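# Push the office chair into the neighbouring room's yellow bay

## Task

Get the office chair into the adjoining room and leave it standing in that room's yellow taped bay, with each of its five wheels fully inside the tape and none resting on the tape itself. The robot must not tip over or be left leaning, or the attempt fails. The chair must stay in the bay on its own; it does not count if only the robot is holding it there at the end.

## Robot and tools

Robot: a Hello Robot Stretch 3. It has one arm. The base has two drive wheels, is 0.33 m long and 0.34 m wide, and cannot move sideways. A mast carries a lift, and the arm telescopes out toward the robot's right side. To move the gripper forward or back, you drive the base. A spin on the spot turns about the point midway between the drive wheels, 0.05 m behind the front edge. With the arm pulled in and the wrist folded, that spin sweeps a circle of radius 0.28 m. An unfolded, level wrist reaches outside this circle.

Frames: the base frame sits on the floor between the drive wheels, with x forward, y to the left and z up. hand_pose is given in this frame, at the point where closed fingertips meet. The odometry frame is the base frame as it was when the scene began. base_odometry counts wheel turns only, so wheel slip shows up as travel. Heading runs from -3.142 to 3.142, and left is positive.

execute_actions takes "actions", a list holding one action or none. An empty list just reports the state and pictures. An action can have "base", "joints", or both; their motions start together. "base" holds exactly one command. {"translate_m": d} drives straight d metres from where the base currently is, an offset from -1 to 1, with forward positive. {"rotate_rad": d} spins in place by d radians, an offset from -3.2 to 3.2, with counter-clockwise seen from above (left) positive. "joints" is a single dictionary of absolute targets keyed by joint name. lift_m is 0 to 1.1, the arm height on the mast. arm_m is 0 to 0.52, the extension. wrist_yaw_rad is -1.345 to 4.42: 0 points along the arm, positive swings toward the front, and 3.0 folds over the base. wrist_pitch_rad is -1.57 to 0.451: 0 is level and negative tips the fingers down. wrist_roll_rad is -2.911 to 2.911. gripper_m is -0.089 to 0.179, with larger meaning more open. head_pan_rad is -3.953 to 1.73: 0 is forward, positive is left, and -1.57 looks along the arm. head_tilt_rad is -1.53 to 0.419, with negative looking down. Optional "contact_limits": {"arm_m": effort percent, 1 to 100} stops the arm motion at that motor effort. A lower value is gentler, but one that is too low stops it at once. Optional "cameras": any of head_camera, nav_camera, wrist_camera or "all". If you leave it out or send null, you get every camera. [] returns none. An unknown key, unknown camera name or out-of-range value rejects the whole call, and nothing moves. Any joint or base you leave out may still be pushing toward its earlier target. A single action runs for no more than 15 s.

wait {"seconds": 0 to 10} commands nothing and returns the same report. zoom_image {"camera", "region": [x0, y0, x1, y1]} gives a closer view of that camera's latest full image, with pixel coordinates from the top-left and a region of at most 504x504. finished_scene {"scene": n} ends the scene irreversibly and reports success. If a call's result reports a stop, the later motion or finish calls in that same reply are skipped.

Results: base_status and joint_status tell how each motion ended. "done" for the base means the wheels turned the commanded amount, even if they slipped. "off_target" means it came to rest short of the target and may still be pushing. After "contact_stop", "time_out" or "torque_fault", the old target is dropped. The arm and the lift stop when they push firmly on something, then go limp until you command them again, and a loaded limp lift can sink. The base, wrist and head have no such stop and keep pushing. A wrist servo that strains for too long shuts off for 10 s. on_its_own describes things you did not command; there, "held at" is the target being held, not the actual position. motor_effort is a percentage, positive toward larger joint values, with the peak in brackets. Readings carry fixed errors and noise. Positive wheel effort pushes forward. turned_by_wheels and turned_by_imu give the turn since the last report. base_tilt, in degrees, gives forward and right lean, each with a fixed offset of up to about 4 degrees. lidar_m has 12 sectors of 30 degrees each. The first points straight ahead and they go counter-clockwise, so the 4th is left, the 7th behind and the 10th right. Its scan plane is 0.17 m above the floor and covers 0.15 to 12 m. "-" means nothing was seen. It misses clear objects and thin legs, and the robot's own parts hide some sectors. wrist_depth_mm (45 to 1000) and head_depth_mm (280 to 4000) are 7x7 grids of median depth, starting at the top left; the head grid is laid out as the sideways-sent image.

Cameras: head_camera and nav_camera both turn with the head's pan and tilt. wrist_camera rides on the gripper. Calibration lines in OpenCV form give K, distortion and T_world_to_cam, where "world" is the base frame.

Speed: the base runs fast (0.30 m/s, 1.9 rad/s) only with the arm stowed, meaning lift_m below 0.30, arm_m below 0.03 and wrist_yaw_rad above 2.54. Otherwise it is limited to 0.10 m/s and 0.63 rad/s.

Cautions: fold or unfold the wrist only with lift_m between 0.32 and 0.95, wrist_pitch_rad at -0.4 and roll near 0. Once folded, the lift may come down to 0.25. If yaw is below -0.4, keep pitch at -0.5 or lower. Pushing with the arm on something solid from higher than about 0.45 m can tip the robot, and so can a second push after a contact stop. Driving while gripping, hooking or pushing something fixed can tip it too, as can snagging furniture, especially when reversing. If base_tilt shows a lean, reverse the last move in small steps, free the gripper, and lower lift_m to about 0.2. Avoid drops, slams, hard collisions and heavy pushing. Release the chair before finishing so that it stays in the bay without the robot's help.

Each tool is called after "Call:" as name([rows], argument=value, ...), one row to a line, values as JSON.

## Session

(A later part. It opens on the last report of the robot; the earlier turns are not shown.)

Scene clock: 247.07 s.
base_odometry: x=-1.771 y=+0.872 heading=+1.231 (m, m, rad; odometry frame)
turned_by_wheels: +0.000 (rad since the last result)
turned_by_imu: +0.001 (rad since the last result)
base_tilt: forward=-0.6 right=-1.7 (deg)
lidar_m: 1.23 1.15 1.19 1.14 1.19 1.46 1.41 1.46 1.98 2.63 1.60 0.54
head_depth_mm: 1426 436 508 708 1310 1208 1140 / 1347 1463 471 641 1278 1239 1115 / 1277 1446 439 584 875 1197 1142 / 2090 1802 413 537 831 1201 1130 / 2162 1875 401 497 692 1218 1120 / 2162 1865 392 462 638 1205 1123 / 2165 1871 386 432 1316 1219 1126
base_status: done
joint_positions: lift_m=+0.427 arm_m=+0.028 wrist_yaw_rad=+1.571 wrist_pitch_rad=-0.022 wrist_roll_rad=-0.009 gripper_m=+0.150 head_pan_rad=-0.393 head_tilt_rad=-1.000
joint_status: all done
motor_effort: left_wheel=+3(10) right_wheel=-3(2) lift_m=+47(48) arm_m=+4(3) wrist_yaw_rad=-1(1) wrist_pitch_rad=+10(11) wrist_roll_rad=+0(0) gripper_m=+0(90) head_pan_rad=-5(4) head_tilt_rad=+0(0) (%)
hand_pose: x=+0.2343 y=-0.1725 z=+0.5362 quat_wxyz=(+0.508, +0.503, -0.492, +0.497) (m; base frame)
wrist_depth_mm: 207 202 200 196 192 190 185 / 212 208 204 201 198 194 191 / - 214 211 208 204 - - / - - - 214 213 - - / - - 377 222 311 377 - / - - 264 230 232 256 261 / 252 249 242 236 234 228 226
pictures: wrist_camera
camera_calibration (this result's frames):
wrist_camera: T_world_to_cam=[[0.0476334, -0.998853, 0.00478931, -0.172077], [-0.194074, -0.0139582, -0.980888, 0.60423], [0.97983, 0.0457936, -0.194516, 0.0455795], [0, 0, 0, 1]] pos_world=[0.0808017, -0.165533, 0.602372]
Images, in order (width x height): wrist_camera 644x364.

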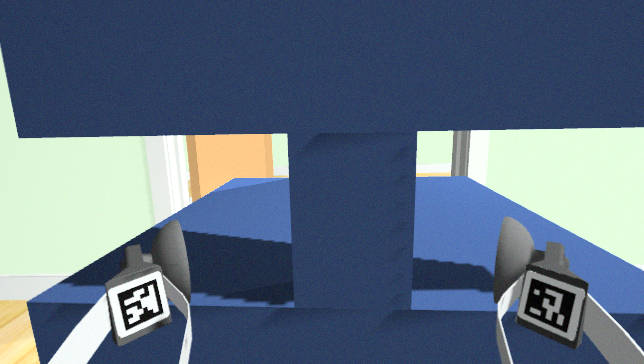

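Call:
execute_actions([
  {"base": {"translate_m": 0.09}},
], cameras=["wrist_camera"])

Call:
execute_actions([
  {"joints": {"gripper_m": 0.04, "head_pan_rad": -0.1, "head_tilt_rad": -0.8}},
])

Scene clock: 252.00 s.
base_odometry: x=-1.741 y=+0.957 heading=+1.231 (m, m, rad; odometry frame)
turned_by_wheels: +0.000 (rad since the last result)
turned_by_imu: +0.001 (rad since the last result)
base_tilt: forward=-0.6 right=-1.8 (deg)
lidar_m: 1.19 1.07 1.19 1.15 1.19 1.56 1.50 1.55 2.11 2.63 1.47 0.45
head_depth_mm: 1303 1603 382 459 838 1211 1137 / 1233 1495 1629 414 636 1234 1113 / 1190 1411 1041 378 564 1127 1128 / 2168 1859 1652 359 498 1166 1129 / 2139 1867 1649 350 446 775 1120 / 2164 1882 1649 344 405 1188 1123 / 2177 1874 1657 345 1280 1222 1120
base_status: done
joint_positions: lift_m=+0.427 arm_m=+0.028 wrist_yaw_rad=+1.571 wrist_pitch_rad=-0.022 wrist_roll_rad=-0.009 gripper_m=+0.150 head_pan_rad=-0.393 head_tilt_rad=-1.000
joint_status: not commanded
motor_effort: left_wheel=+3(11) right_wheel=-2(2) lift_m=+48(48) arm_m=+4(3) wrist_yaw_rad=-1(1) wrist_pitch_rad=+10(10) wrist_roll_rad=+0(0) gripper_m=+0(0) head_pan_rad=-5(5) head_tilt_rad=+0(1) (%)
hand_pose: x=+0.2343 y=-0.1725 z=+0.5362 quat_wxyz=(+0.508, +0.503, -0.492, +0.497) (m; base frame)
wrist_depth_mm: 117 116 114 112 110 108 107 / 121 120 117 115 113 111 109 / 124 123 121 119 117 115 113 / 947 909 - 122 121 909 929 / - - 375 127 124 357 973 / - - 261 131 129 241 259 / 217 197 195 136 133 189 192
pictures: wrist_camera
camera_calibration (this result's frames):
wrist_camera: T_world_to_cam=[[0.0476334, -0.998853, 0.00478951, -0.172077], [-0.194074, -0.0139584, -0.980888, 0.60423], [0.97983, 0.0457935, -0.194516, 0.0455795], [0, 0, 0, 1]] pos_world=[0.0808017, -0.165533, 0.602372]
Images, in order (width x height): wrist_camera 644x364.

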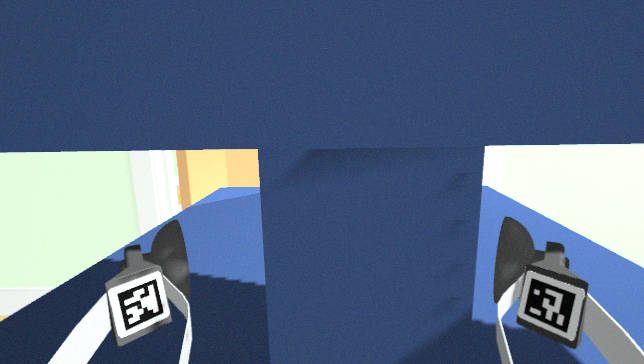

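Scene clock: 253.60 s.
base_odometry: x=-1.741 y=+0.957 heading=+1.231 (m, m, rad; odometry frame)
turned_by_wheels: +0.000 (rad since the last result)
turned_by_imu: +0.000 (rad since the last result)
base_tilt: forward=-0.6 right=-1.6 (deg)
lidar_m: 1.19 1.07 1.19 1.15 1.19 1.55 1.50 1.55 2.11 2.62 1.47 0.46
head_depth_mm: 3016 2471 1486 1524 355 434 666 / 3007 2498 2016 1705 355 428 657 / 2960 2513 2017 1710 350 420 721 / 2998 2516 2037 1700 350 413 622 / 2892 2571 2033 1711 352 406 746 / 2933 2374 1937 1711 1451 1284 1164 / 1472 1435 1405 1471 1490 1301 1165
base_status: not commanded
joint_positions: lift_m=+0.427 arm_m=+0.028 wrist_yaw_rad=+1.558 wrist_pitch_rad=-0.022 wrist_roll_rad=-0.009 gripper_m=+0.041 head_pan_rad=-0.107 head_tilt_rad=-0.804
joint_status: all done
motor_effort: left_wheel=+2(3) right_wheel=+1(2) lift_m=+47(47) arm_m=+2(4) wrist_yaw_rad=+8(12) wrist_pitch_rad=+10(10) wrist_roll_rad=+0(0) gripper_m=-23(99) head_pan_rad=+5(35) head_tilt_rad=+3(23) (%)
hand_pose: x=+0.2343 y=-0.1760 z=+0.5362 quat_wxyz=(+0.511, +0.500, -0.495, +0.493) (m; base frame)
wrist_depth_mm: 119 117 115 112 110 108 105 / 123 121 118 116 113 110 108 / 127 125 122 119 116 114 111 / 937 945 507 123 121 943 948 / - 461 130 127 124 360 984 / - 269 133 131 128 272 252 / 206 205 186 136 133 190 197
pictures: head_camera (sideways: a quarter turn clockwise sets it upright), nav_camera (sideways: a quarter turn counterclockwise sets it upright), wrist_camera
camera_calibration (this result's frames):
head_camera: T_world_to_cam=[[-0.75261, 0.122551, -0.646961, 0.867829], [0.132578, 0.990609, 0.033418, -0.0445813], [0.644981, -0.0606222, -0.76179, 0.946877], [0, 0, 0, 1]] pos_world=[0.0483295, -0.00478868, 1.28426]
nav_camera: T_world_to_cam=[[0.735685, -0.0276713, 0.676758, -0.842029], [-0.0848699, -0.995056, 0.0515739, -0.0106885], [0.671985, -0.0953785, -0.734397, 0.910575], [0, 0, 0, 1]] pos_world=[0.0066682, 0.0529136, 1.23912]
wrist_camera: T_world_to_cam=[[0.0344642, -0.999394, 0.00478619, -0.172618], [-0.194241, -0.011396, -0.980888, 0.604667], [0.980348, 0.0328759, -0.194516, 0.0433676], [0, 0, 0, 1]] pos_world=[0.0808848, -0.167048, 0.602372]
Images, in order (width x height): head_camera 896x504, nav_camera 672x504, wrist_camera 644x364.

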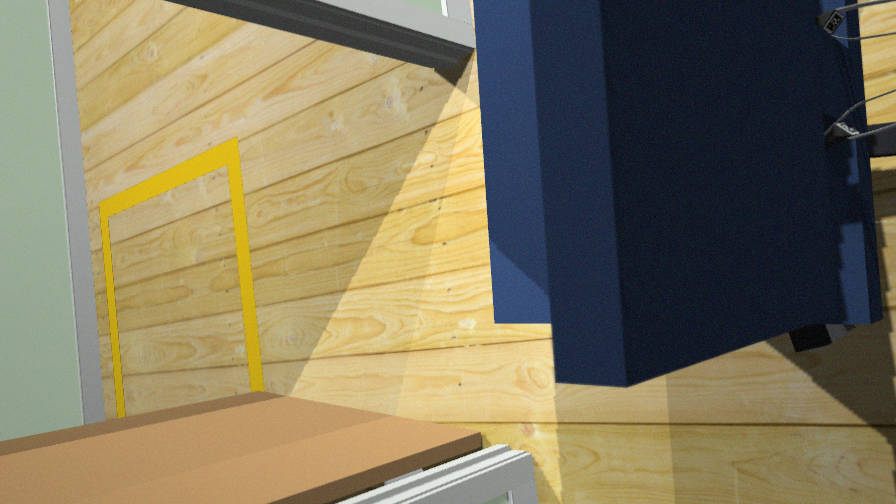

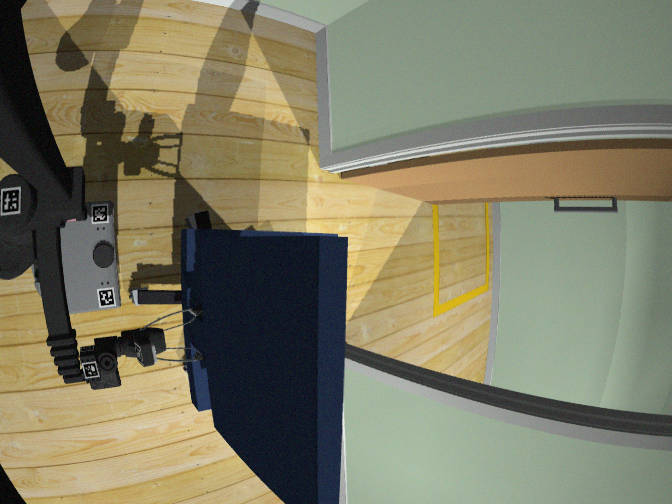

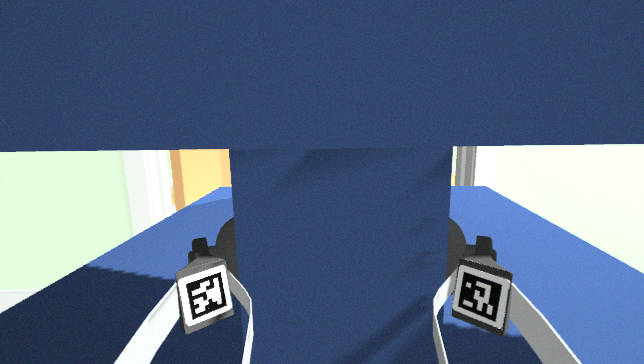

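Call:
execute_actions([
  {"base": {"translate_m": 0.35}, "joints": {"head_tilt_rad": -1.0}},
])

Scene clock: 265.33 s.
base_odometry: x=-1.625 y=+1.287 heading=+1.231 (m, m, rad; odometry frame)
turned_by_wheels: +0.000 (rad since the last result)
turned_by_imu: -0.001 (rad since the last result)
base_tilt: forward=-0.5 right=-1.7 (deg)
lidar_m: 0.42 0.74 0.95 1.15 1.19 1.61 1.85 1.91 2.60 2.62 0.97 0.42
head_depth_mm: 2172 1869 1646 350 487 1179 1126 / 2194 1879 1652 345 437 1170 1100 / 2190 1890 1671 345 395 771 1103 / 2187 1909 1664 943 362 621 1126 / 2207 1901 1674 941 333 542 1119 / 2210 1829 1640 957 325 1191 1123 / 1334 1298 1263 1329 1300 1225 1128
base_status: done
joint_positions: lift_m=+0.427 arm_m=+0.028 wrist_yaw_rad=+1.689 wrist_pitch_rad=-0.024 wrist_roll_rad=-0.009 gripper_m=+0.048 head_pan_rad=-0.107 head_tilt_rad=-0.988
joint_status: all done
on_its_own: wrist_yaw_rad is held at +1.690, not at your +1.570, by its stall guard, which is not easing now; gripper_m is held at +0.046, not at your +0.040, by its stall guard, which is not easing now
motor_effort: left_wheel=+0(9) right_wheel=+15(32) lift_m=+46(48) arm_m=+3(2) wrist_yaw_rad=+0(32) wrist_pitch_rad=+11(11) wrist_roll_rad=+0(0) gripper_m=-21(26) head_pan_rad=+5(5) head_tilt_rad=-7(27) (%)
hand_pose: x=+0.2324 y=-0.1425 z=+0.5358 quat_wxyz=(+0.478, +0.532, -0.461, +0.525) (m; base frame)
wrist_depth_mm: 108 108 108 109 109 109 110 / 111 111 112 112 112 113 113 / 114 115 115 116 116 116 117 / 672 708 502 119 120 - 616 / 720 383 124 123 123 370 599 / 278 265 127 128 128 267 250 / 206 203 185 132 133 188 195
pictures: head_camera (sideways: a quarter turn clockwise sets it upright), nav_camera (sideways: a quarter turn counterclockwise sets it upright), wrist_camera
camera_calibration (this result's frames):
head_camera: T_world_to_cam=[[-0.857575, 0.133625, -0.496699, 0.672707], [0.137976, 0.990036, 0.028124, -0.0377145], [0.495508, -0.0444141, -0.867467, 1.08517], [0, 0, 0, 1]] pos_world=[0.0443883, -0.00435488, 1.27655]
nav_camera: T_world_to_cam=[[0.846501, -0.0393806, 0.530929, -0.652707], [-0.0756062, -0.996045, 0.0466651, -0.00434249], [0.526992, -0.0796435, -0.84613, 1.05673], [0, 0, 0, 1]] pos_world=[-0.00470174, 0.0541328, 1.24088]
wrist_camera: T_world_to_cam=[[0.164979, -0.986286, 0.00468866, -0.167509], [-0.193114, -0.0369637, -0.98048, 0.600116], [0.967207, 0.160853, -0.196564, 0.066359], [0, 0, 0, 1]] pos_world=[0.0793432, -0.153703, 0.602231]
Images, in order (width x height): head_camera 896x504, nav_camera 672x504, wrist_camera 644x364.

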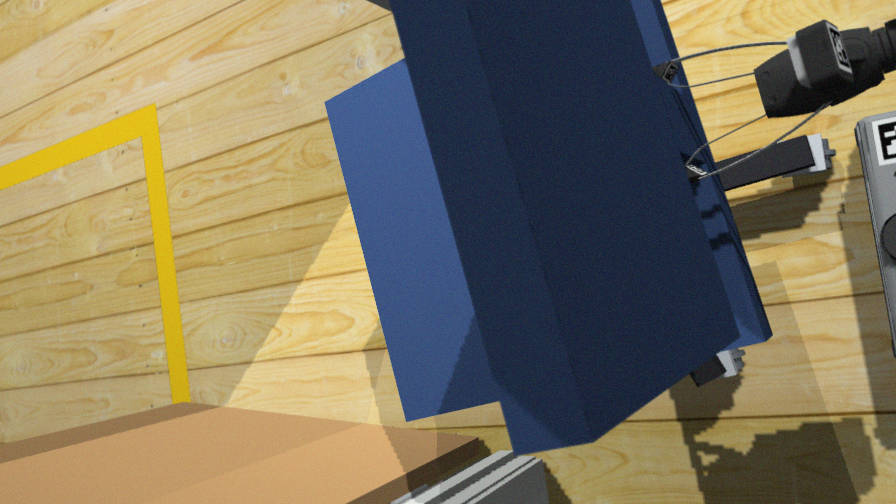

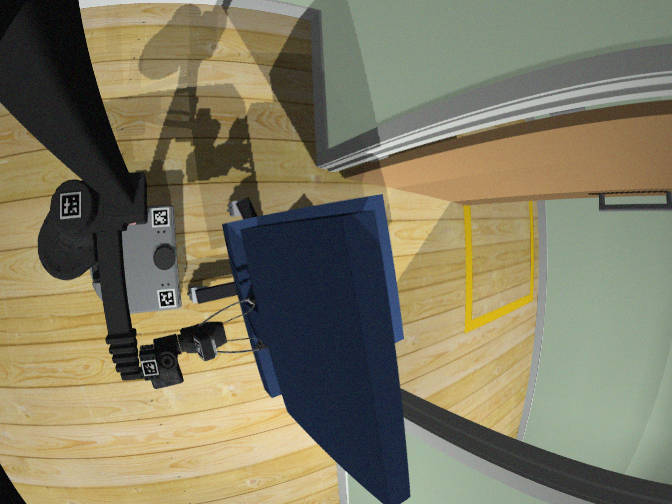

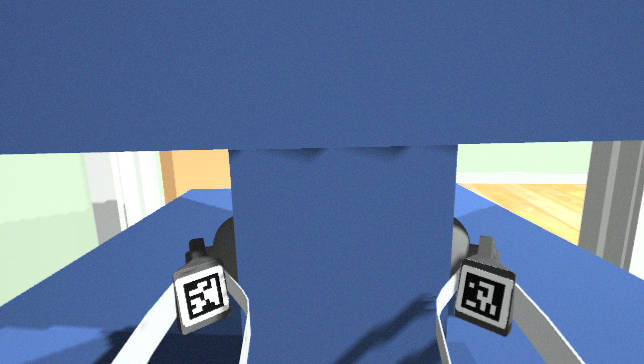

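Call:
execute_actions([
  {"base": {"translate_m": 0.35}, "joints": {"wrist_yaw_rad": 1.58}},
])

Scene clock: 273.57 s.
base_odometry: x=-1.508 y=+1.616 heading=+1.230 (m, m, rad; odometry frame)
turned_by_wheels: -0.001 (rad since the last result)
turned_by_imu: -0.138 (rad since the last result)
base_tilt: forward=-0.6 right=-1.8 (deg)
lidar_m: 0.34 0.55 0.48 0.89 1.17 1.44 2.18 2.20 2.72 2.61 0.68 0.74
head_depth_mm: 2192 1878 1655 344 433 1212 1130 / 2189 1879 1659 1479 311 1184 1102 / 2192 1887 1670 935 843 287 1065 / 2175 1893 1654 939 846 772 - / 2205 1889 1668 939 848 771 1096 / 2204 1890 1662 941 852 783 1085 / 2210 1902 1609 1437 850 1180 1125
base_status: translate_m off_target (by the wheels' count: +0.3498 of +0.3500)
joint_positions: lift_m=+0.427 arm_m=+0.028 wrist_yaw_rad=+1.695 wrist_pitch_rad=-0.027 wrist_roll_rad=-0.011 gripper_m=+0.051 head_pan_rad=-0.107 head_tilt_rad=-0.989
joint_status: wrist_yaw_rad off_target (ended at +1.695, target +1.580)
on_its_own: wrist_yaw_rad is held at +1.670, not at your +1.580, by its stall guard, which is still easing; gripper_m is held at +0.050, not at your +0.040, by its stall guard, which is not easing now; right_wheel is at rest, and its effort (+47) is outside its rest range (-18 to +18)
motor_effort: left_wheel=+6(16) right_wheel=+47(74) lift_m=+45(46) arm_m=+0(3) wrist_yaw_rad=-17(51) wrist_pitch_rad=+12(13) wrist_roll_rad=+2(2) gripper_m=-22(30) head_pan_rad=+5(5) head_tilt_rad=-6(7) (%)
hand_pose: x=+0.2322 y=-0.1412 z=+0.5351 quat_wxyz=(+0.478, +0.533, -0.458, +0.527) (m; base frame)
wrist_depth_mm: - 69 78 90 108 134 177 / - 70 80 94 112 141 189 / - 72 82 96 116 159 - / 552 662 105 99 120 - - / 383 377 113 102 123 - - / 265 264 108 106 128 269 444 / 203 203 185 109 134 193 443
pictures: head_camera (sideways: a quarter turn clockwise sets it upright), nav_camera (sideways: a quarter turn counterclockwise sets it upright), wrist_camera
camera_calibration (this result's frames):
head_camera: T_world_to_cam=[[-0.858139, 0.133465, -0.495766, 0.671496], [0.137756, 0.990068, 0.02809, -0.037669], [0.494591, -0.0441896, -0.868002, 1.08587], [0, 0, 0, 1]] pos_world=[0.0443622, -0.00434231, 1.2765]
nav_camera: T_world_to_cam=[[0.847078, -0.0392275, 0.530019, -0.651525], [-0.0753047, -0.99607, 0.0466316, -0.00430064], [0.526107, -0.0794135, -0.846703, 1.05748], [0, 0, 0, 1]] pos_world=[-0.00478065, 0.054137, 1.2409]
wrist_camera: T_world_to_cam=[[0.170688, -0.985299, 0.00718125, -0.168718], [-0.195176, -0.0409532, -0.979913, 0.599068], [0.965801, 0.165857, -0.199297, 0.0687656], [0, 0, 0, 1]] pos_world=[0.0793078, -0.153109, 0.601951]
Images, in order (width x height): head_camera 896x504, nav_camera 672x504, wrist_camera 644x364.

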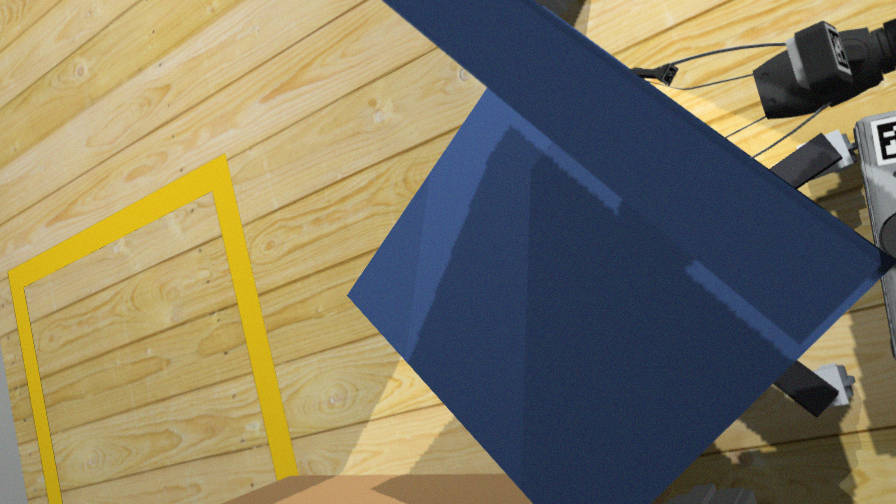

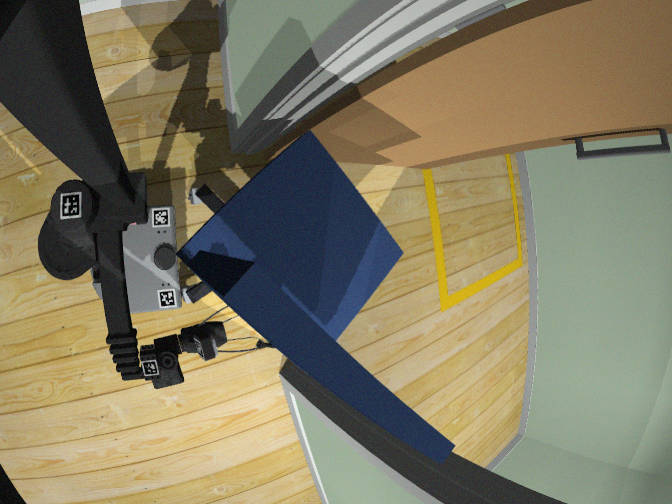

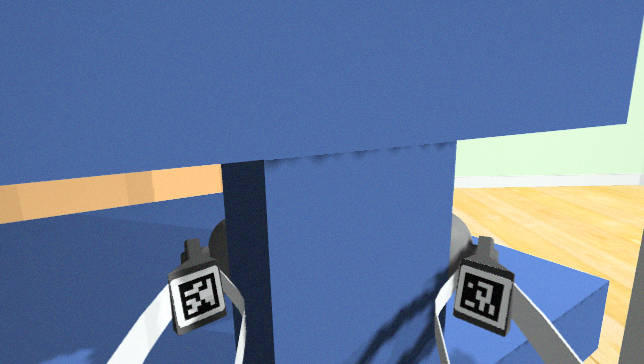

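Call:
execute_actions([
  {"base": {"rotate_rad": -0.15}, "joints": {"wrist_yaw_rad": 1.69, "head_pan_rad": 0.2, "head_tilt_rad": -1.1}},
])

Scene clock: 289.20 s.
base_odometry: x=-1.508 y=+1.616 heading=+1.080 (m, m, rad; odometry frame)
turned_by_wheels: -0.149 (rad since the last result)
turned_by_imu: -0.146 (rad since the last result)
base_tilt: forward=-0.5 right=-1.8 (deg)
lidar_m: 0.34 0.60 0.48 0.66 1.16 1.32 2.19 2.18 2.47 2.62 0.71 0.68
head_depth_mm: 1870 1669 1522 882 303 1193 1112 / 1875 1695 1529 884 297 1176 1107 / 1892 1687 965 883 815 639 - / 1889 1696 973 885 815 285 - / 1883 1691 1534 887 817 1104 - / 1899 1654 1516 888 838 1186 1129 / 1165 1145 1130 990 1186 1204 1128
base_status: done
joint_positions: lift_m=+0.427 arm_m=+0.028 wrist_yaw_rad=+1.750 wrist_pitch_rad=-0.022 wrist_roll_rad=-0.011 gripper_m=+0.051 head_pan_rad=+0.193 head_tilt_rad=-1.087
joint_status: wrist_yaw_rad off_target (ended at +1.750, target +1.690); the others done
on_its_own: gripper_m is held at +0.050, not at your +0.040, by its stall guard, which is not easing now; wrist_yaw_rad is at rest, and its effort (-40) is outside its rest range (-12 to +12)
motor_effort: left_wheel=+12(20) right_wheel=-7(40) lift_m=+45(46) arm_m=+4(2) wrist_yaw_rad=-40(55) wrist_pitch_rad=+10(12) wrist_roll_rad=+2(2) gripper_m=-24(28) head_pan_rad=+4(34) head_tilt_rad=-7(21) (%)
hand_pose: x=+0.2302 y=-0.1269 z=+0.5362 quat_wxyz=(+0.462, +0.545, -0.444, +0.541) (m; base frame)
wrist_depth_mm: - 77 88 103 123 155 207 / - 78 90 106 128 161 218 / - 80 92 108 132 182 411 / 585 762 102 112 137 - 458 / 384 384 114 115 136 - 453 / 270 265 108 119 141 264 430 / 205 204 127 122 151 202 443
pictures: head_camera (sideways: a quarter turn clockwise sets it upright), nav_camera (sideways: a quarter turn counterclockwise sets it upright), wrist_camera
camera_calibration (this result's frames):
head_camera: T_world_to_cam=[[-0.902883, -0.134328, -0.408361, 0.557919], [-0.158103, 0.98711, 0.0248622, -0.0316586], [0.399757, 0.0870109, -0.912482, 1.14425], [0, 0, 0, 1]] pos_world=[0.041309, 0.00663246, 1.27272]
nav_camera: T_world_to_cam=[[0.867889, 0.221764, 0.44451, -0.540267], [0.226434, -0.973061, 0.0433511, -0.00186477], [0.442149, 0.0630282, -0.894724, 1.1204], [0, 0, 0, 1]] pos_world=[-0.0260719, 0.0473799, 1.24269]
wrist_camera: T_world_to_cam=[[0.22497, -0.974338, 0.00738592, -0.165473], [-0.188332, -0.0509199, -0.980784, 0.598001], [0.955991, 0.219256, -0.194955, 0.0752586], [0, 0, 0, 1]] pos_world=[0.077903, -0.147278, 0.602404]
Images, in order (width x height): head_camera 896x504, nav_camera 672x504, wrist_camera 644x364.

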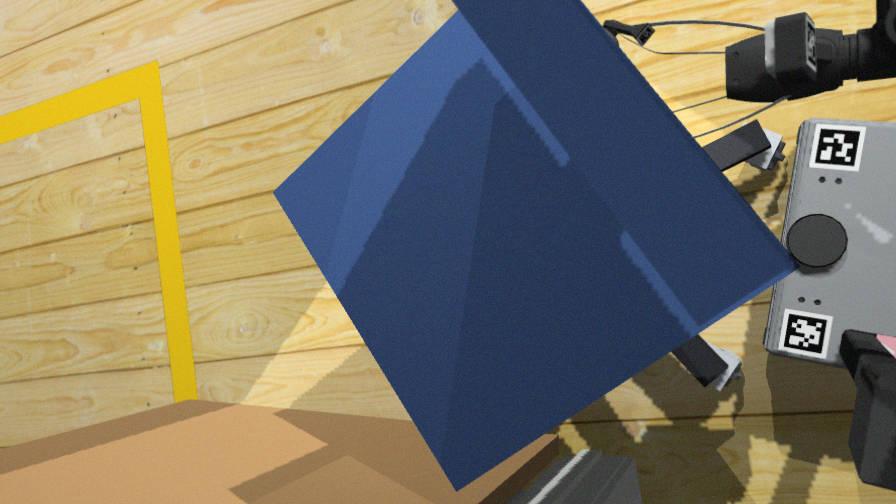

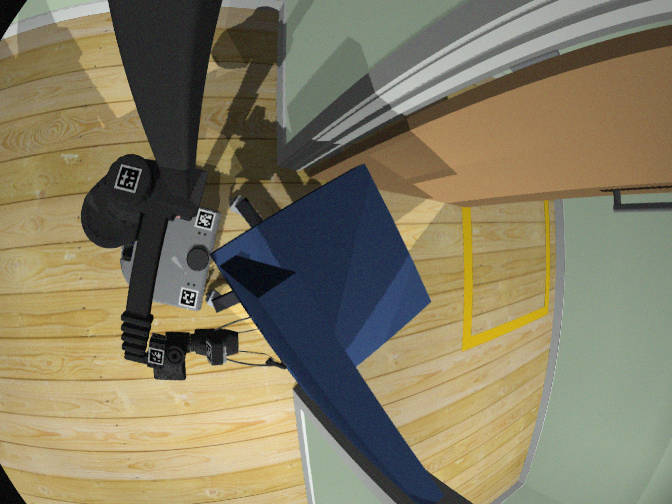

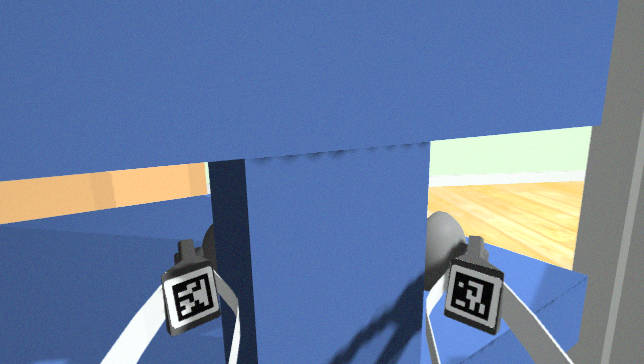

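Call:
execute_actions([
  {"joints": {"wrist_yaw_rad": 1.75, "gripper_m": 0.15}},
], cameras=[])

Call:
execute_actions([
  {"base": {"translate_m": -0.25}},
], cameras=["head_camera"])

Scene clock: 297.10 s.
base_odometry: x=-1.508 y=+1.616 heading=+1.080 (m, m, rad; odometry frame)
turned_by_wheels: +0.000 (rad since the last result)
turned_by_imu: -0.001 (rad since the last result)
base_tilt: forward=-0.5 right=-1.8 (deg)
lidar_m: 0.34 0.60 0.48 0.66 1.16 1.32 2.18 2.18 2.48 2.62 0.72 0.68
head_depth_mm: 1877 1691 1524 881 304 1201 1114 / 1868 1679 1528 884 297 1182 1107 / 1868 1688 965 884 815 476 - / 1874 1693 973 887 815 285 - / 1895 1687 1528 886 818 1099 - / 1914 1649 1520 887 834 1186 1127 / 1165 1147 1129 990 1186 1205 1128
base_status: not commanded
joint_positions: lift_m=+0.427 arm_m=+0.028 wrist_yaw_rad=+1.752 wrist_pitch_rad=-0.022 wrist_roll_rad=-0.011 gripper_m=+0.150 head_pan_rad=+0.193 head_tilt_rad=-1.087
joint_status: all done
motor_effort: left_wheel=+4(7) right_wheel=-2(6) lift_m=+45(46) arm_m=+3(4) wrist_yaw_rad=-2(21) wrist_pitch_rad=+10(10) wrist_roll_rad=+2(2) gripper_m=+1(91) head_pan_rad=+4(5) head_tilt_rad=-7(8) (%)
hand_pose: x=+0.2301 y=-0.1266 z=+0.5362 quat_wxyz=(+0.462, +0.545, -0.444, +0.541) (m; base frame)
wrist_depth_mm: - 78 89 104 124 156 208 / - 80 91 107 130 163 220 / - 81 93 110 133 184 410 / 590 761 102 113 139 - 457 / 384 416 108 117 144 - 445 / 268 - 114 120 149 257 428 / 210 194 123 124 156 211 439
pictures: none
No camera images: the call's "cameras" was empty. Leave "cameras" out to get every camera's image.

Scene clock: 300.67 s.
base_odometry: x=-1.625 y=+1.396 heading=+1.080 (m, m, rad; odometry frame)
turned_by_wheels: +0.000 (rad since the last result)
turned_by_imu: -0.001 (rad since the last result)
base_tilt: forward=-0.5 right=-1.8 (deg)
lidar_m: 0.59 0.63 0.65 1.09 1.08 1.24 1.94 1.94 2.20 2.69 1.26 0.88
head_depth_mm: 1868 422 604 1349 1283 1206 1111 / 1884 401 505 831 1275 1203 1113 / 1881 390 439 626 1259 1193 - / 1890 1066 944 865 1265 1198 - / 1878 1695 970 921 1266 1199 - / 1563 1525 983 1370 1294 1198 1128 / 1028 1013 1068 1182 1293 1200 1132
base_status: done
joint_positions: lift_m=+0.427 arm_m=+0.028 wrist_yaw_rad=+1.752 wrist_pitch_rad=-0.022 wrist_roll_rad=-0.011 gripper_m=+0.150 head_pan_rad=+0.193 head_tilt_rad=-1.087
joint_status: not commanded
motor_effort: left_wheel=+4(4) right_wheel=-1(6) lift_m=+45(46) arm_m=+4(3) wrist_yaw_rad=-1(1) wrist_pitch_rad=+10(10) wrist_roll_rad=+2(2) gripper_m=+1(0) head_pan_rad=+5(5) head_tilt_rad=-6(7) (%)
hand_pose: x=+0.2301 y=-0.1266 z=+0.5362 quat_wxyz=(+0.462, +0.545, -0.444, +0.541) (m; base frame)
wrist_depth_mm: 589 240 258 302 361 614 553 / 595 248 266 309 373 624 579 / 588 722 - 342 390 - 589 / 580 685 656 502 491 722 623 / 582 463 375 366 421 665 632 / 579 - 301 350 - - 664 / 574 706 688 819 895 808 691
pictures: head_camera (sideways: a quarter turn clockwise sets it upright)
camera_calibration (this result's frames):
head_camera: T_world_to_cam=[[-0.902941, -0.134361, -0.408221, 0.557737], [-0.158123, 0.987107, 0.024857, -0.0316517], [0.399618, 0.0869934, -0.912545, 1.14433], [0, 0, 0, 1]] pos_world=[0.0413045, 0.00663243, 1.27272]
Images, in order (width x height): head_camera 896x504.

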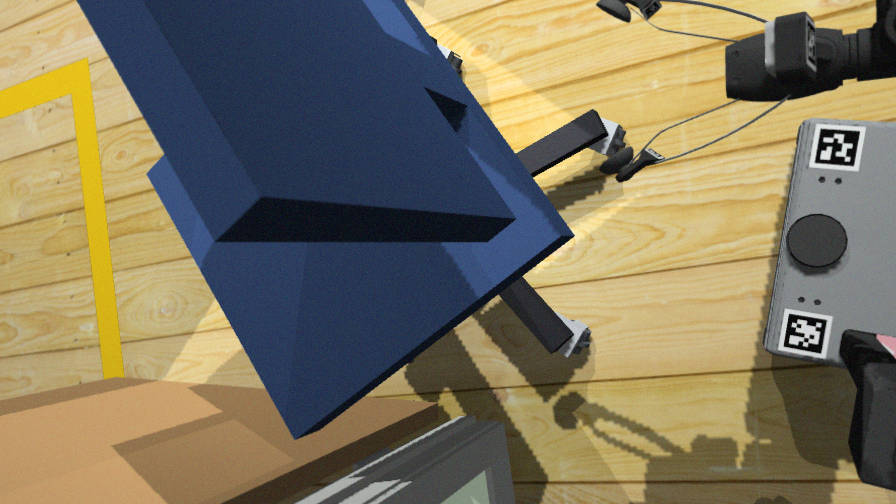

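Call:
execute_actions([
  {"base": {"translate_m": -0.1}, "joints": {"wrist_yaw_rad": 1.57, "gripper_m": 0.03}},
], cameras=[])

Call:
execute_actions([
  {"base": {"rotate_rad": -3.085}, "joints": {"lift_m": 0.12, "head_pan_rad": -3.14, "head_tilt_rad": -1.1}},
], cameras=["head_camera", "nav_camera"])

Scene clock: 319.83 s.
base_odometry: x=-1.672 y=+1.308 heading=+1.080 (m, m, rad; odometry frame)
turned_by_wheels: +0.000 (rad since the last result)
turned_by_imu: +0.000 (rad since the last result)
base_tilt: forward=-0.5 right=-1.8 (deg)
lidar_m: 0.69 0.71 0.78 1.06 1.06 1.20 1.85 1.84 2.09 2.73 1.47 0.97
head_depth_mm: 455 586 839 1392 1299 1200 - / 441 516 702 1366 1273 1189 1110 / 1876 471 607 903 1286 1193 - / 1881 1067 956 919 1291 1193 - / 1886 1071 986 1388 1291 1202 - / 1480 1309 1282 1387 1293 1198 1127 / 970 1014 1083 1326 1289 1197 1133
base_status: done
joint_positions: lift_m=+0.427 arm_m=+0.028 wrist_yaw_rad=+1.572 wrist_pitch_rad=-0.022 wrist_roll_rad=-0.011 gripper_m=+0.030 head_pan_rad=+0.193 head_tilt_rad=-1.087
joint_status: all done
motor_effort: left_wheel=+4(5) right_wheel=-2(5) lift_m=+45(45) arm_m=+3(4) wrist_yaw_rad=-1(1) wrist_pitch_rad=+10(10) wrist_roll_rad=+2(2) gripper_m=-1(90) head_pan_rad=+5(5) head_tilt_rad=-7(7) (%)
hand_pose: x=+0.2343 y=-0.1723 z=+0.5362 quat_wxyz=(+0.508, +0.503, -0.491, +0.497) (m; base frame)
wrist_depth_mm: 743 309 364 450 765 723 806 / 726 317 372 459 793 740 836 / 716 974 - 477 - 772 844 / 697 673 667 495 814 811 874 / 679 380 412 549 824 848 934 / 707 355 648 - - 873 974 / 716 833 696 772 844 857 868
pictures: none
No camera images: the call's "cameras" was empty. Leave "cameras" out to get every camera's image.

Scene clock: 325.63 s.
base_odometry: x=-1.672 y=+1.308 heading=-2.005 (m, m, rad; odometry frame)
turned_by_wheels: -3.085 (rad since the last result)
turned_by_imu: -3.066 (rad since the last result)
base_tilt: forward=-0.6 right=-1.7 (deg)
lidar_m: 1.84 1.84 2.16 2.72 1.32 0.97 0.69 0.71 0.80 1.06 1.06 1.24
head_depth_mm: 577 773 1454 1394 1280 1218 1108 / 501 643 913 1406 1288 1223 1100 / 455 548 725 1265 1289 - 1089 / 436 493 630 907 1304 - 1093 / 1884 1057 964 1269 1283 - - / 1870 1088 998 1407 1294 1213 1109 / 1650 1376 1197 1355 1296 1205 1117
base_status: done
joint_positions: lift_m=+0.121 arm_m=+0.028 wrist_yaw_rad=+1.571 wrist_pitch_rad=-0.022 wrist_roll_rad=-0.011 gripper_m=+0.030 head_pan_rad=-3.133 head_tilt_rad=-1.087
joint_status: all done
motor_effort: left_wheel=+4(9) right_wheel=-2(5) lift_m=+13(42) arm_m=+4(4) wrist_yaw_rad=-1(1) wrist_pitch_rad=+10(10) wrist_roll_rad=+2(2) gripper_m=+0(0) head_pan_rad=-4(58) head_tilt_rad=-7(6) (%)
hand_pose: x=+0.2343 y=-0.1725 z=+0.2299 quat_wxyz=(+0.508, +0.503, -0.491, +0.498) (m; base frame)
wrist_depth_mm: - - - - - - 810 / - - - - - - 822 / - - - - - - 836 / - - - - - - 818 / 860 853 841 803 888 796 769 / 595 587 603 576 - 564 552 / 457 453 447 446 434 439 432
pictures: head_camera (sideways: a quarter turn clockwise sets it upright), nav_camera (sideways: a quarter turn counterclockwise sets it upright)
camera_calibration (this result's frames):
head_camera: T_world_to_cam=[[0.912261, -0.0337055, -0.40822, 0.546663], [-0.0258005, -0.999358, 0.0248569, -0.0324588], [-0.408795, -0.0121437, -0.912545, 1.14926], [0, 0, 0, 1]] pos_world=[-0.0297237, -0.0000560535, 1.27272]
nav_camera: T_world_to_cam=[[-0.893919, -0.0586687, 0.444372, -0.529339], [-0.0439583, 0.998093, 0.0433456, -0.000208181], [-0.446067, 0.0192137, -0.894793, 1.12591], [0, 0, 0, 1]] pos_world=[0.0290364, -0.0524807, 1.24269]
Images, in order (width x height): head_camera 896x504, nav_camera 672x504.

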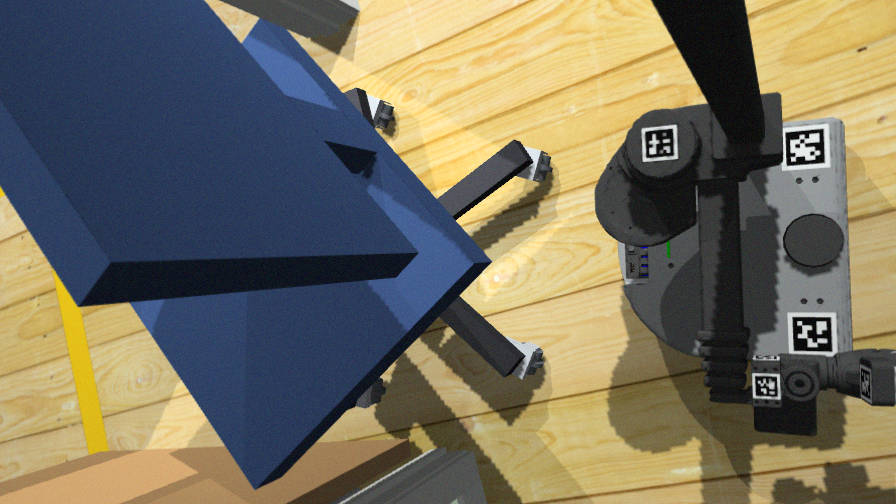

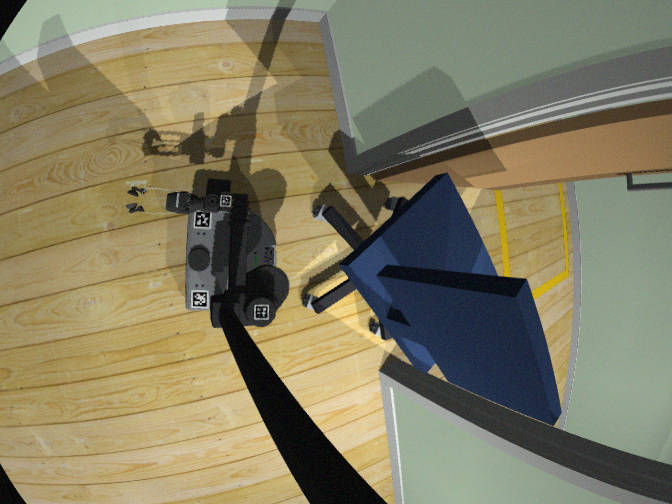

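Call:
execute_actions([
  {"base": {"translate_m": -0.4}, "joints": {"lift_m": 0.1, "arm_m": 0.003}},
], cameras=["head_camera", "nav_camera"])

Scene clock: 333.50 s.
base_odometry: x=-1.504 y=+1.670 heading=-2.005 (m, m, rad; odometry frame)
turned_by_wheels: -0.001 (rad since the last result)
turned_by_imu: -0.003 (rad since the last result)
base_tilt: forward=-0.7 right=-1.7 (deg)
lidar_m: 2.23 2.23 2.61 2.62 0.66 0.68 0.45 0.54 0.44 0.61 1.15 1.35
head_depth_mm: 1864 1671 355 622 1290 1217 1113 / 1865 1683 356 357 1244 1211 1096 / 1875 1676 959 330 483 - 1094 / 1877 1693 967 886 801 - 1092 / 1879 1675 968 883 845 - 1094 / 1862 1685 1528 895 1292 1210 1117 / 1884 1675 1476 1187 1253 1188 1117
base_status: translate_m off_target (by the wheels' count: -0.3999 of -0.4000)
joint_positions: lift_m=+0.101 arm_m=+0.003 wrist_yaw_rad=+1.571 wrist_pitch_rad=-0.020 wrist_roll_rad=-0.011 gripper_m=+0.030 head_pan_rad=-3.134 head_tilt_rad=-1.091
joint_status: all done
on_its_own: left_wheel is at rest, and its effort (-39) is outside its rest range (-18 to +18)
motor_effort: left_wheel=-39(54) right_wheel=-1(22) lift_m=+14(15) arm_m=-3(6) wrist_yaw_rad=-1(1) wrist_pitch_rad=+9(9) wrist_roll_rad=+2(2) gripper_m=+0(1) head_pan_rad=-4(5) head_tilt_rad=-5(7) (%)
hand_pose: x=+0.2343 y=-0.1484 z=+0.2101 quat_wxyz=(+0.508, +0.502, -0.492, +0.498) (m; base frame)
wrist_depth_mm: - - - - - - 907 / - - - - - - 924 / - - - - - - 931 / - - - - - - 941 / 817 797 776 793 805 758 708 / 562 561 564 538 - 530 524 / 422 424 418 420 410 412 408
pictures: head_camera (sideways: a quarter turn clockwise sets it upright), nav_camera (sideways: a quarter turn counterclockwise sets it upright)
camera_calibration (this result's frames):
head_camera: T_world_to_cam=[[0.913619, -0.0340901, -0.405139, 0.542641], [-0.0263174, -0.999347, 0.0247415, -0.0323052], [-0.405718, -0.0119421, -0.91392, 1.15103], [0, 0, 0, 1]] pos_world=[-0.029625, -0.0000397431, 1.27259]
nav_camera: T_world_to_cam=[[-0.89544, -0.0582931, 0.44135, -0.525394], [-0.0436718, 0.99811, 0.0432252, -0.0000529219], [-0.443035, 0.019431, -0.896293, 1.12784], [0, 0, 0, 1]] pos_world=[0.0292133, -0.0524891, 1.24276]
Images, in order (width x height): head_camera 896x504, nav_camera 672x504.

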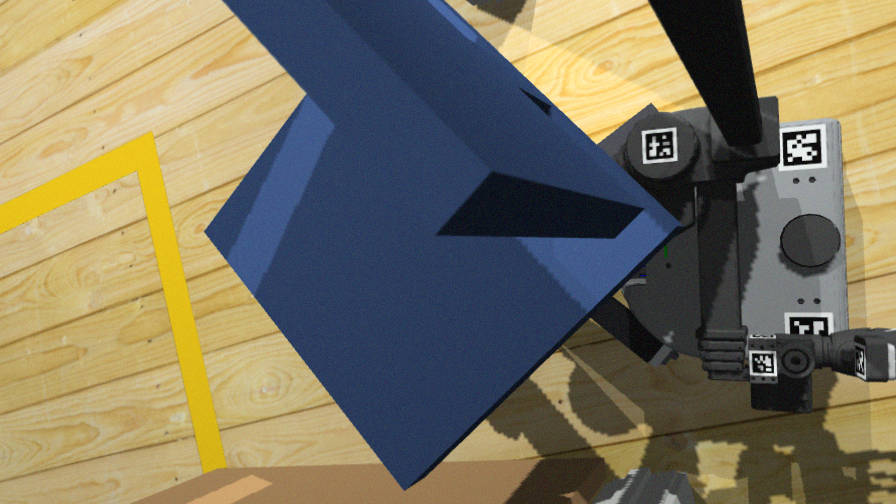

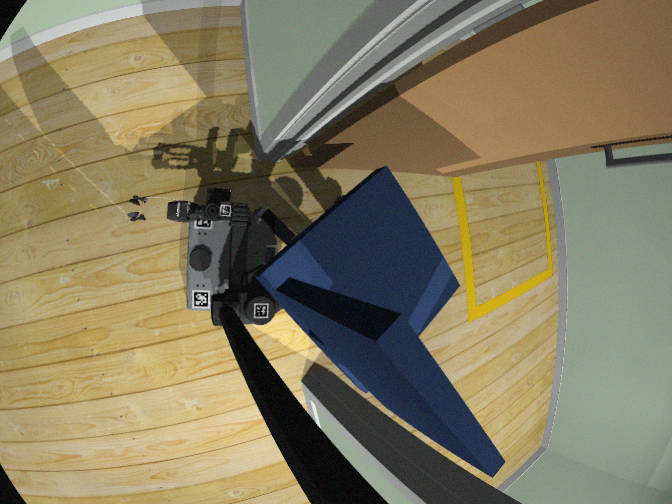

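Call:
execute_actions([
  {"base": {"translate_m": -0.5}},
], cameras=["head_camera", "nav_camera"])

Scene clock: 346.23 s.
base_odometry: x=-1.294 y=+2.124 heading=-2.006 (m, m, rad; odometry frame)
turned_by_wheels: -0.001 (rad since the last result)
turned_by_imu: -0.003 (rad since the last result)
base_tilt: forward=-0.5 right=-1.7 (deg)
lidar_m: 2.62 2.73 2.87 0.48 2.50 2.35 0.45 0.64 0.42 0.39 0.40 1.49
head_depth_mm: 1865 1670 351 419 1268 1215 1110 / 1867 1677 960 330 737 1204 1102 / 1856 1668 964 326 456 - 1094 / 1864 1681 964 884 815 - 1096 / 1893 1681 965 885 1143 - 1094 / 1878 1689 1527 919 1290 1210 1115 / 1870 1687 1532 1383 1281 1184 1110
base_status: translate_m off_target (by the wheels' count: -0.4999 of -0.5000)
joint_positions: lift_m=+0.101 arm_m=+0.003 wrist_yaw_rad=+1.571 wrist_pitch_rad=-0.020 wrist_roll_rad=-0.011 gripper_m=+0.030 head_pan_rad=-3.134 head_tilt_rad=-1.091
joint_status: not commanded
on_its_own: left_wheel is at rest, and its effort (-32) is outside its rest range (-18 to +18)
motor_effort: left_wheel=-32(51) right_wheel=-7(16) lift_m=+13(14) arm_m=-5(4) wrist_yaw_rad=-1(1) wrist_pitch_rad=+9(9) wrist_roll_rad=+2(2) gripper_m=+1(0) head_pan_rad=-4(4) head_tilt_rad=-6(5) (%)
hand_pose: x=+0.2343 y=-0.1484 z=+0.2101 quat_wxyz=(+0.508, +0.502, -0.492, +0.498) (m; base frame)
wrist_depth_mm: - - - - - - - / - - - - - - - / - - - - - - - / - - - - - - - / 805 790 777 759 831 735 734 / 559 548 562 537 - 535 529 / 427 425 415 417 413 413 407
pictures: head_camera (sideways: a quarter turn clockwise sets it upright), nav_camera (sideways: a quarter turn counterclockwise sets it upright)
camera_calibration (this result's frames):
head_camera: T_world_to_cam=[[0.913615, -0.0341957, -0.405139, 0.542641], [-0.026433, -0.999344, 0.0247415, -0.0323045], [-0.405719, -0.0118952, -0.91392, 1.15103], [0, 0, 0, 1]] pos_world=[-0.029625, -0.0000356121, 1.27259]
nav_camera: T_world_to_cam=[[-0.895446, -0.0581895, 0.44135, -0.525394], [-0.0435564, 0.998115, 0.0432252, -0.0000536259], [-0.443033, 0.0194822, -0.896293, 1.12784], [0, 0, 0, 1]] pos_world=[0.0292073, -0.0524918, 1.24276]
Images, in order (width x height): head_camera 896x504, nav_camera 672x504.

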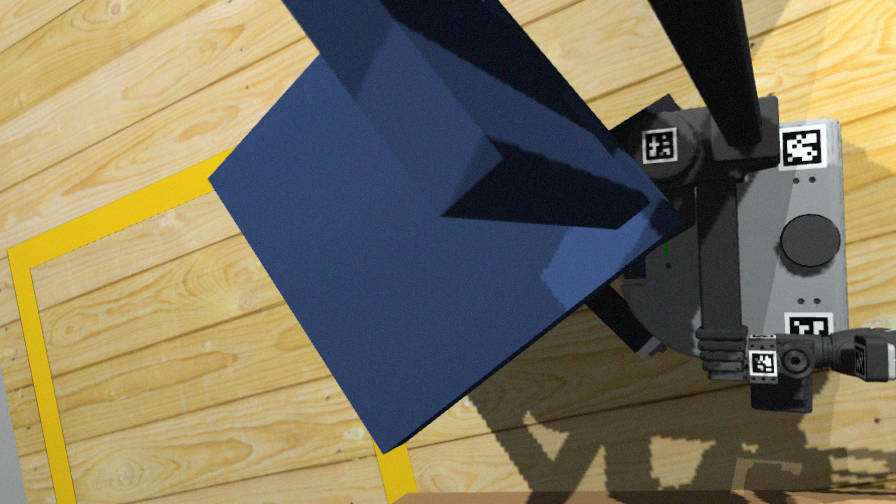

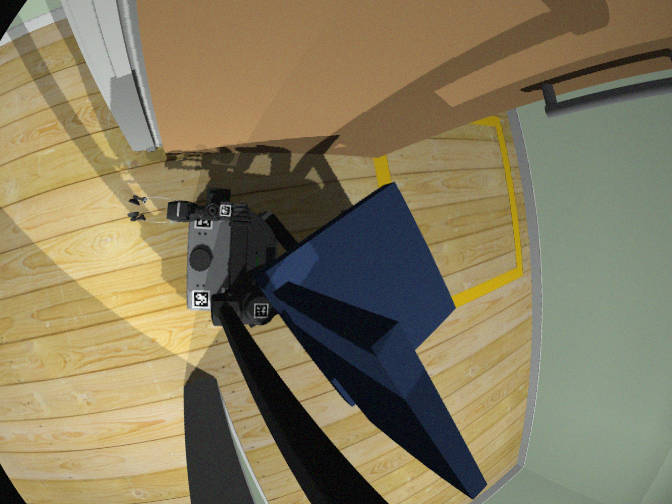

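Call:
execute_actions([
  {"base": {"rotate_rad": 0.28}},
], cameras=["head_camera"])

Call:
execute_actions([
  {"base": {"translate_m": -0.35}},
], cameras=["head_camera", "nav_camera"])

Scene clock: 353.47 s.
base_odometry: x=-1.294 y=+2.124 heading=-1.727 (m, m, rad; odometry frame)
turned_by_wheels: +0.279 (rad since the last result)
turned_by_imu: +0.277 (rad since the last result)
base_tilt: forward=-0.6 right=-1.7 (deg)
lidar_m: 2.72 2.86 0.48 0.48 2.61 0.45 2.06 0.49 0.39 0.39 0.46 1.87
head_depth_mm: 1860 1679 962 322 527 1210 1111 / 1859 1683 961 338 415 1117 1105 / 1875 1685 965 884 796 779 1092 / 1883 1680 964 880 852 - 1099 / 1887 1683 1527 1379 1287 - 1099 / 1887 1688 1481 1368 1286 1214 1111 / 1853 950 998 1050 1110 1166 1111
base_status: done
joint_positions: lift_m=+0.101 arm_m=+0.003 wrist_yaw_rad=+1.571 wrist_pitch_rad=-0.020 wrist_roll_rad=-0.011 gripper_m=+0.030 head_pan_rad=-3.134 head_tilt_rad=-1.091
joint_status: not commanded
on_its_own: left_wheel is at rest, and its effort (-21) is outside its rest range (-18 to +18)
motor_effort: left_wheel=-21(32) right_wheel=+3(10) lift_m=+14(14) arm_m=-5(5) wrist_yaw_rad=-1(1) wrist_pitch_rad=+9(9) wrist_roll_rad=+2(2) gripper_m=+0(0) head_pan_rad=-4(4) head_tilt_rad=-5(6) (%)
hand_pose: x=+0.2343 y=-0.1484 z=+0.2101 quat_wxyz=(+0.508, +0.502, -0.492, +0.498) (m; base frame)
wrist_depth_mm: - - - - - - - / - - - - - - - / - - - - - - - / - - - - - - - / 793 786 786 783 830 751 741 / 550 555 564 542 - 528 514 / 428 429 416 415 418 410 407
pictures: head_camera (sideways: a quarter turn clockwise sets it upright)
camera_calibration (this result's frames):
head_camera: T_world_to_cam=[[0.913616, -0.0341957, -0.405139, 0.542641], [-0.026433, -0.999344, 0.0247415, -0.0323045], [-0.405719, -0.0118952, -0.91392, 1.15103], [0, 0, 0, 1]] pos_world=[-0.029625, -0.0000356121, 1.27259]
Images, in order (width x height): head_camera 896x504.

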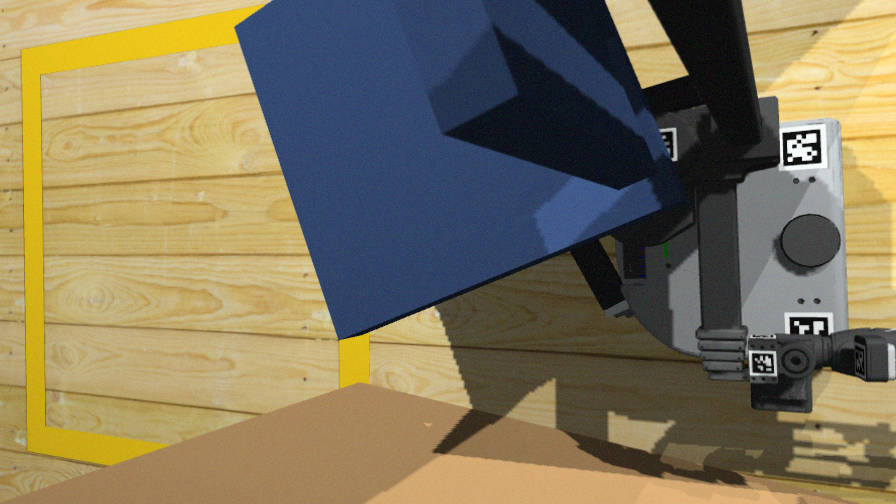

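Scene clock: 357.97 s.
base_odometry: x=-1.239 y=+2.469 heading=-1.727 (m, m, rad; odometry frame)
turned_by_wheels: -0.001 (rad since the last result)
turned_by_imu: -0.002 (rad since the last result)
base_tilt: forward=-0.5 right=-1.7 (deg)
lidar_m: 3.08 0.66 0.64 1.89 2.35 0.40 1.70 0.42 0.34 0.34 0.37 0.58
head_depth_mm: 1765 1673 1523 879 306 541 1116 / 1789 1671 1531 880 306 581 1102 / 1799 1681 1511 882 329 560 1091 / 1790 1682 1521 918 1156 - 1098 / 1797 1693 1531 1398 1294 - 1101 / 1790 1691 1539 1405 1261 1195 1110 / 1786 1692 1536 898 955 1003 1070
base_status: done
joint_positions: lift_m=+0.101 arm_m=+0.003 wrist_yaw_rad=+1.571 wrist_pitch_rad=-0.020 wrist_roll_rad=-0.011 gripper_m=+0.030 head_pan_rad=-3.134 head_tilt_rad=-1.091
joint_status: not commanded
on_its_own: left_wheel is at rest, and its effort (-25) is outside its rest range (-18 to +18)
motor_effort: left_wheel=-25(31) right_wheel=+1(22) lift_m=+14(14) arm_m=-5(5) wrist_yaw_rad=-1(1) wrist_pitch_rad=+9(9) wrist_roll_rad=+2(2) gripper_m=+0(1) head_pan_rad=-4(4) head_tilt_rad=-7(6) (%)
hand_pose: x=+0.2343 y=-0.1484 z=+0.2101 quat_wxyz=(+0.508, +0.502, -0.492, +0.498) (m; base frame)
wrist_depth_mm: - - - - - - 360 / - - - - - - 359 / - - - - - - 360 / - - - - - - 322 / 795 772 785 767 823 746 320 / 571 552 561 535 - 532 318 / 428 422 424 420 412 418 320
pictures: head_camera (sideways: a quarter turn clockwise sets it upright), nav_camera (sideways: a quarter turn counterclockwise sets it upright)
camera_calibration (this result's frames):
head_camera: T_world_to_cam=[[0.913616, -0.0341959, -0.405139, 0.542641], [-0.0264332, -0.999344, 0.0247415, -0.0323045], [-0.405719, -0.0118951, -0.91392, 1.15103], [0, 0, 0, 1]] pos_world=[-0.029625, -0.0000356036, 1.27259]
nav_camera: T_world_to_cam=[[-0.895447, -0.0581893, 0.44135, -0.525394], [-0.0435562, 0.998115, 0.0432252, -0.0000536218], [-0.443033, 0.0194823, -0.896294, 1.12784], [0, 0, 0, 1]] pos_world=[0.0292073, -0.0524918, 1.24276]
Images, in order (width x height): head_camera 896x504, nav_camera 672x504.

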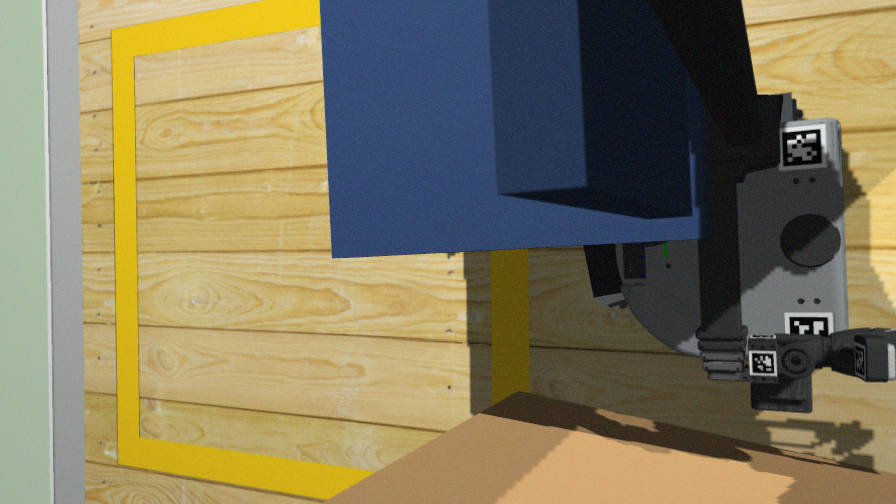

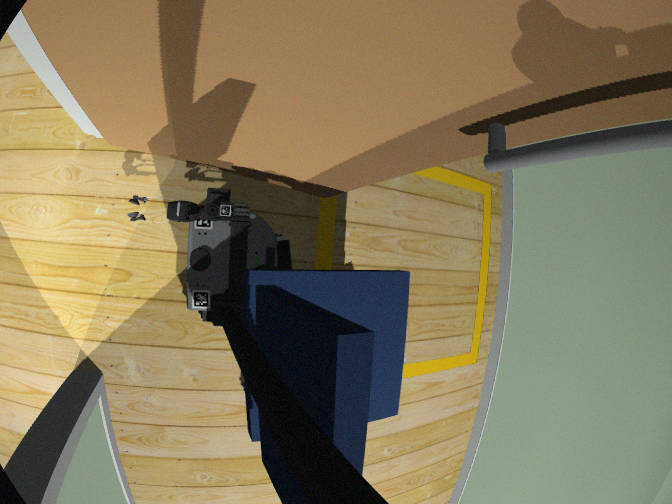

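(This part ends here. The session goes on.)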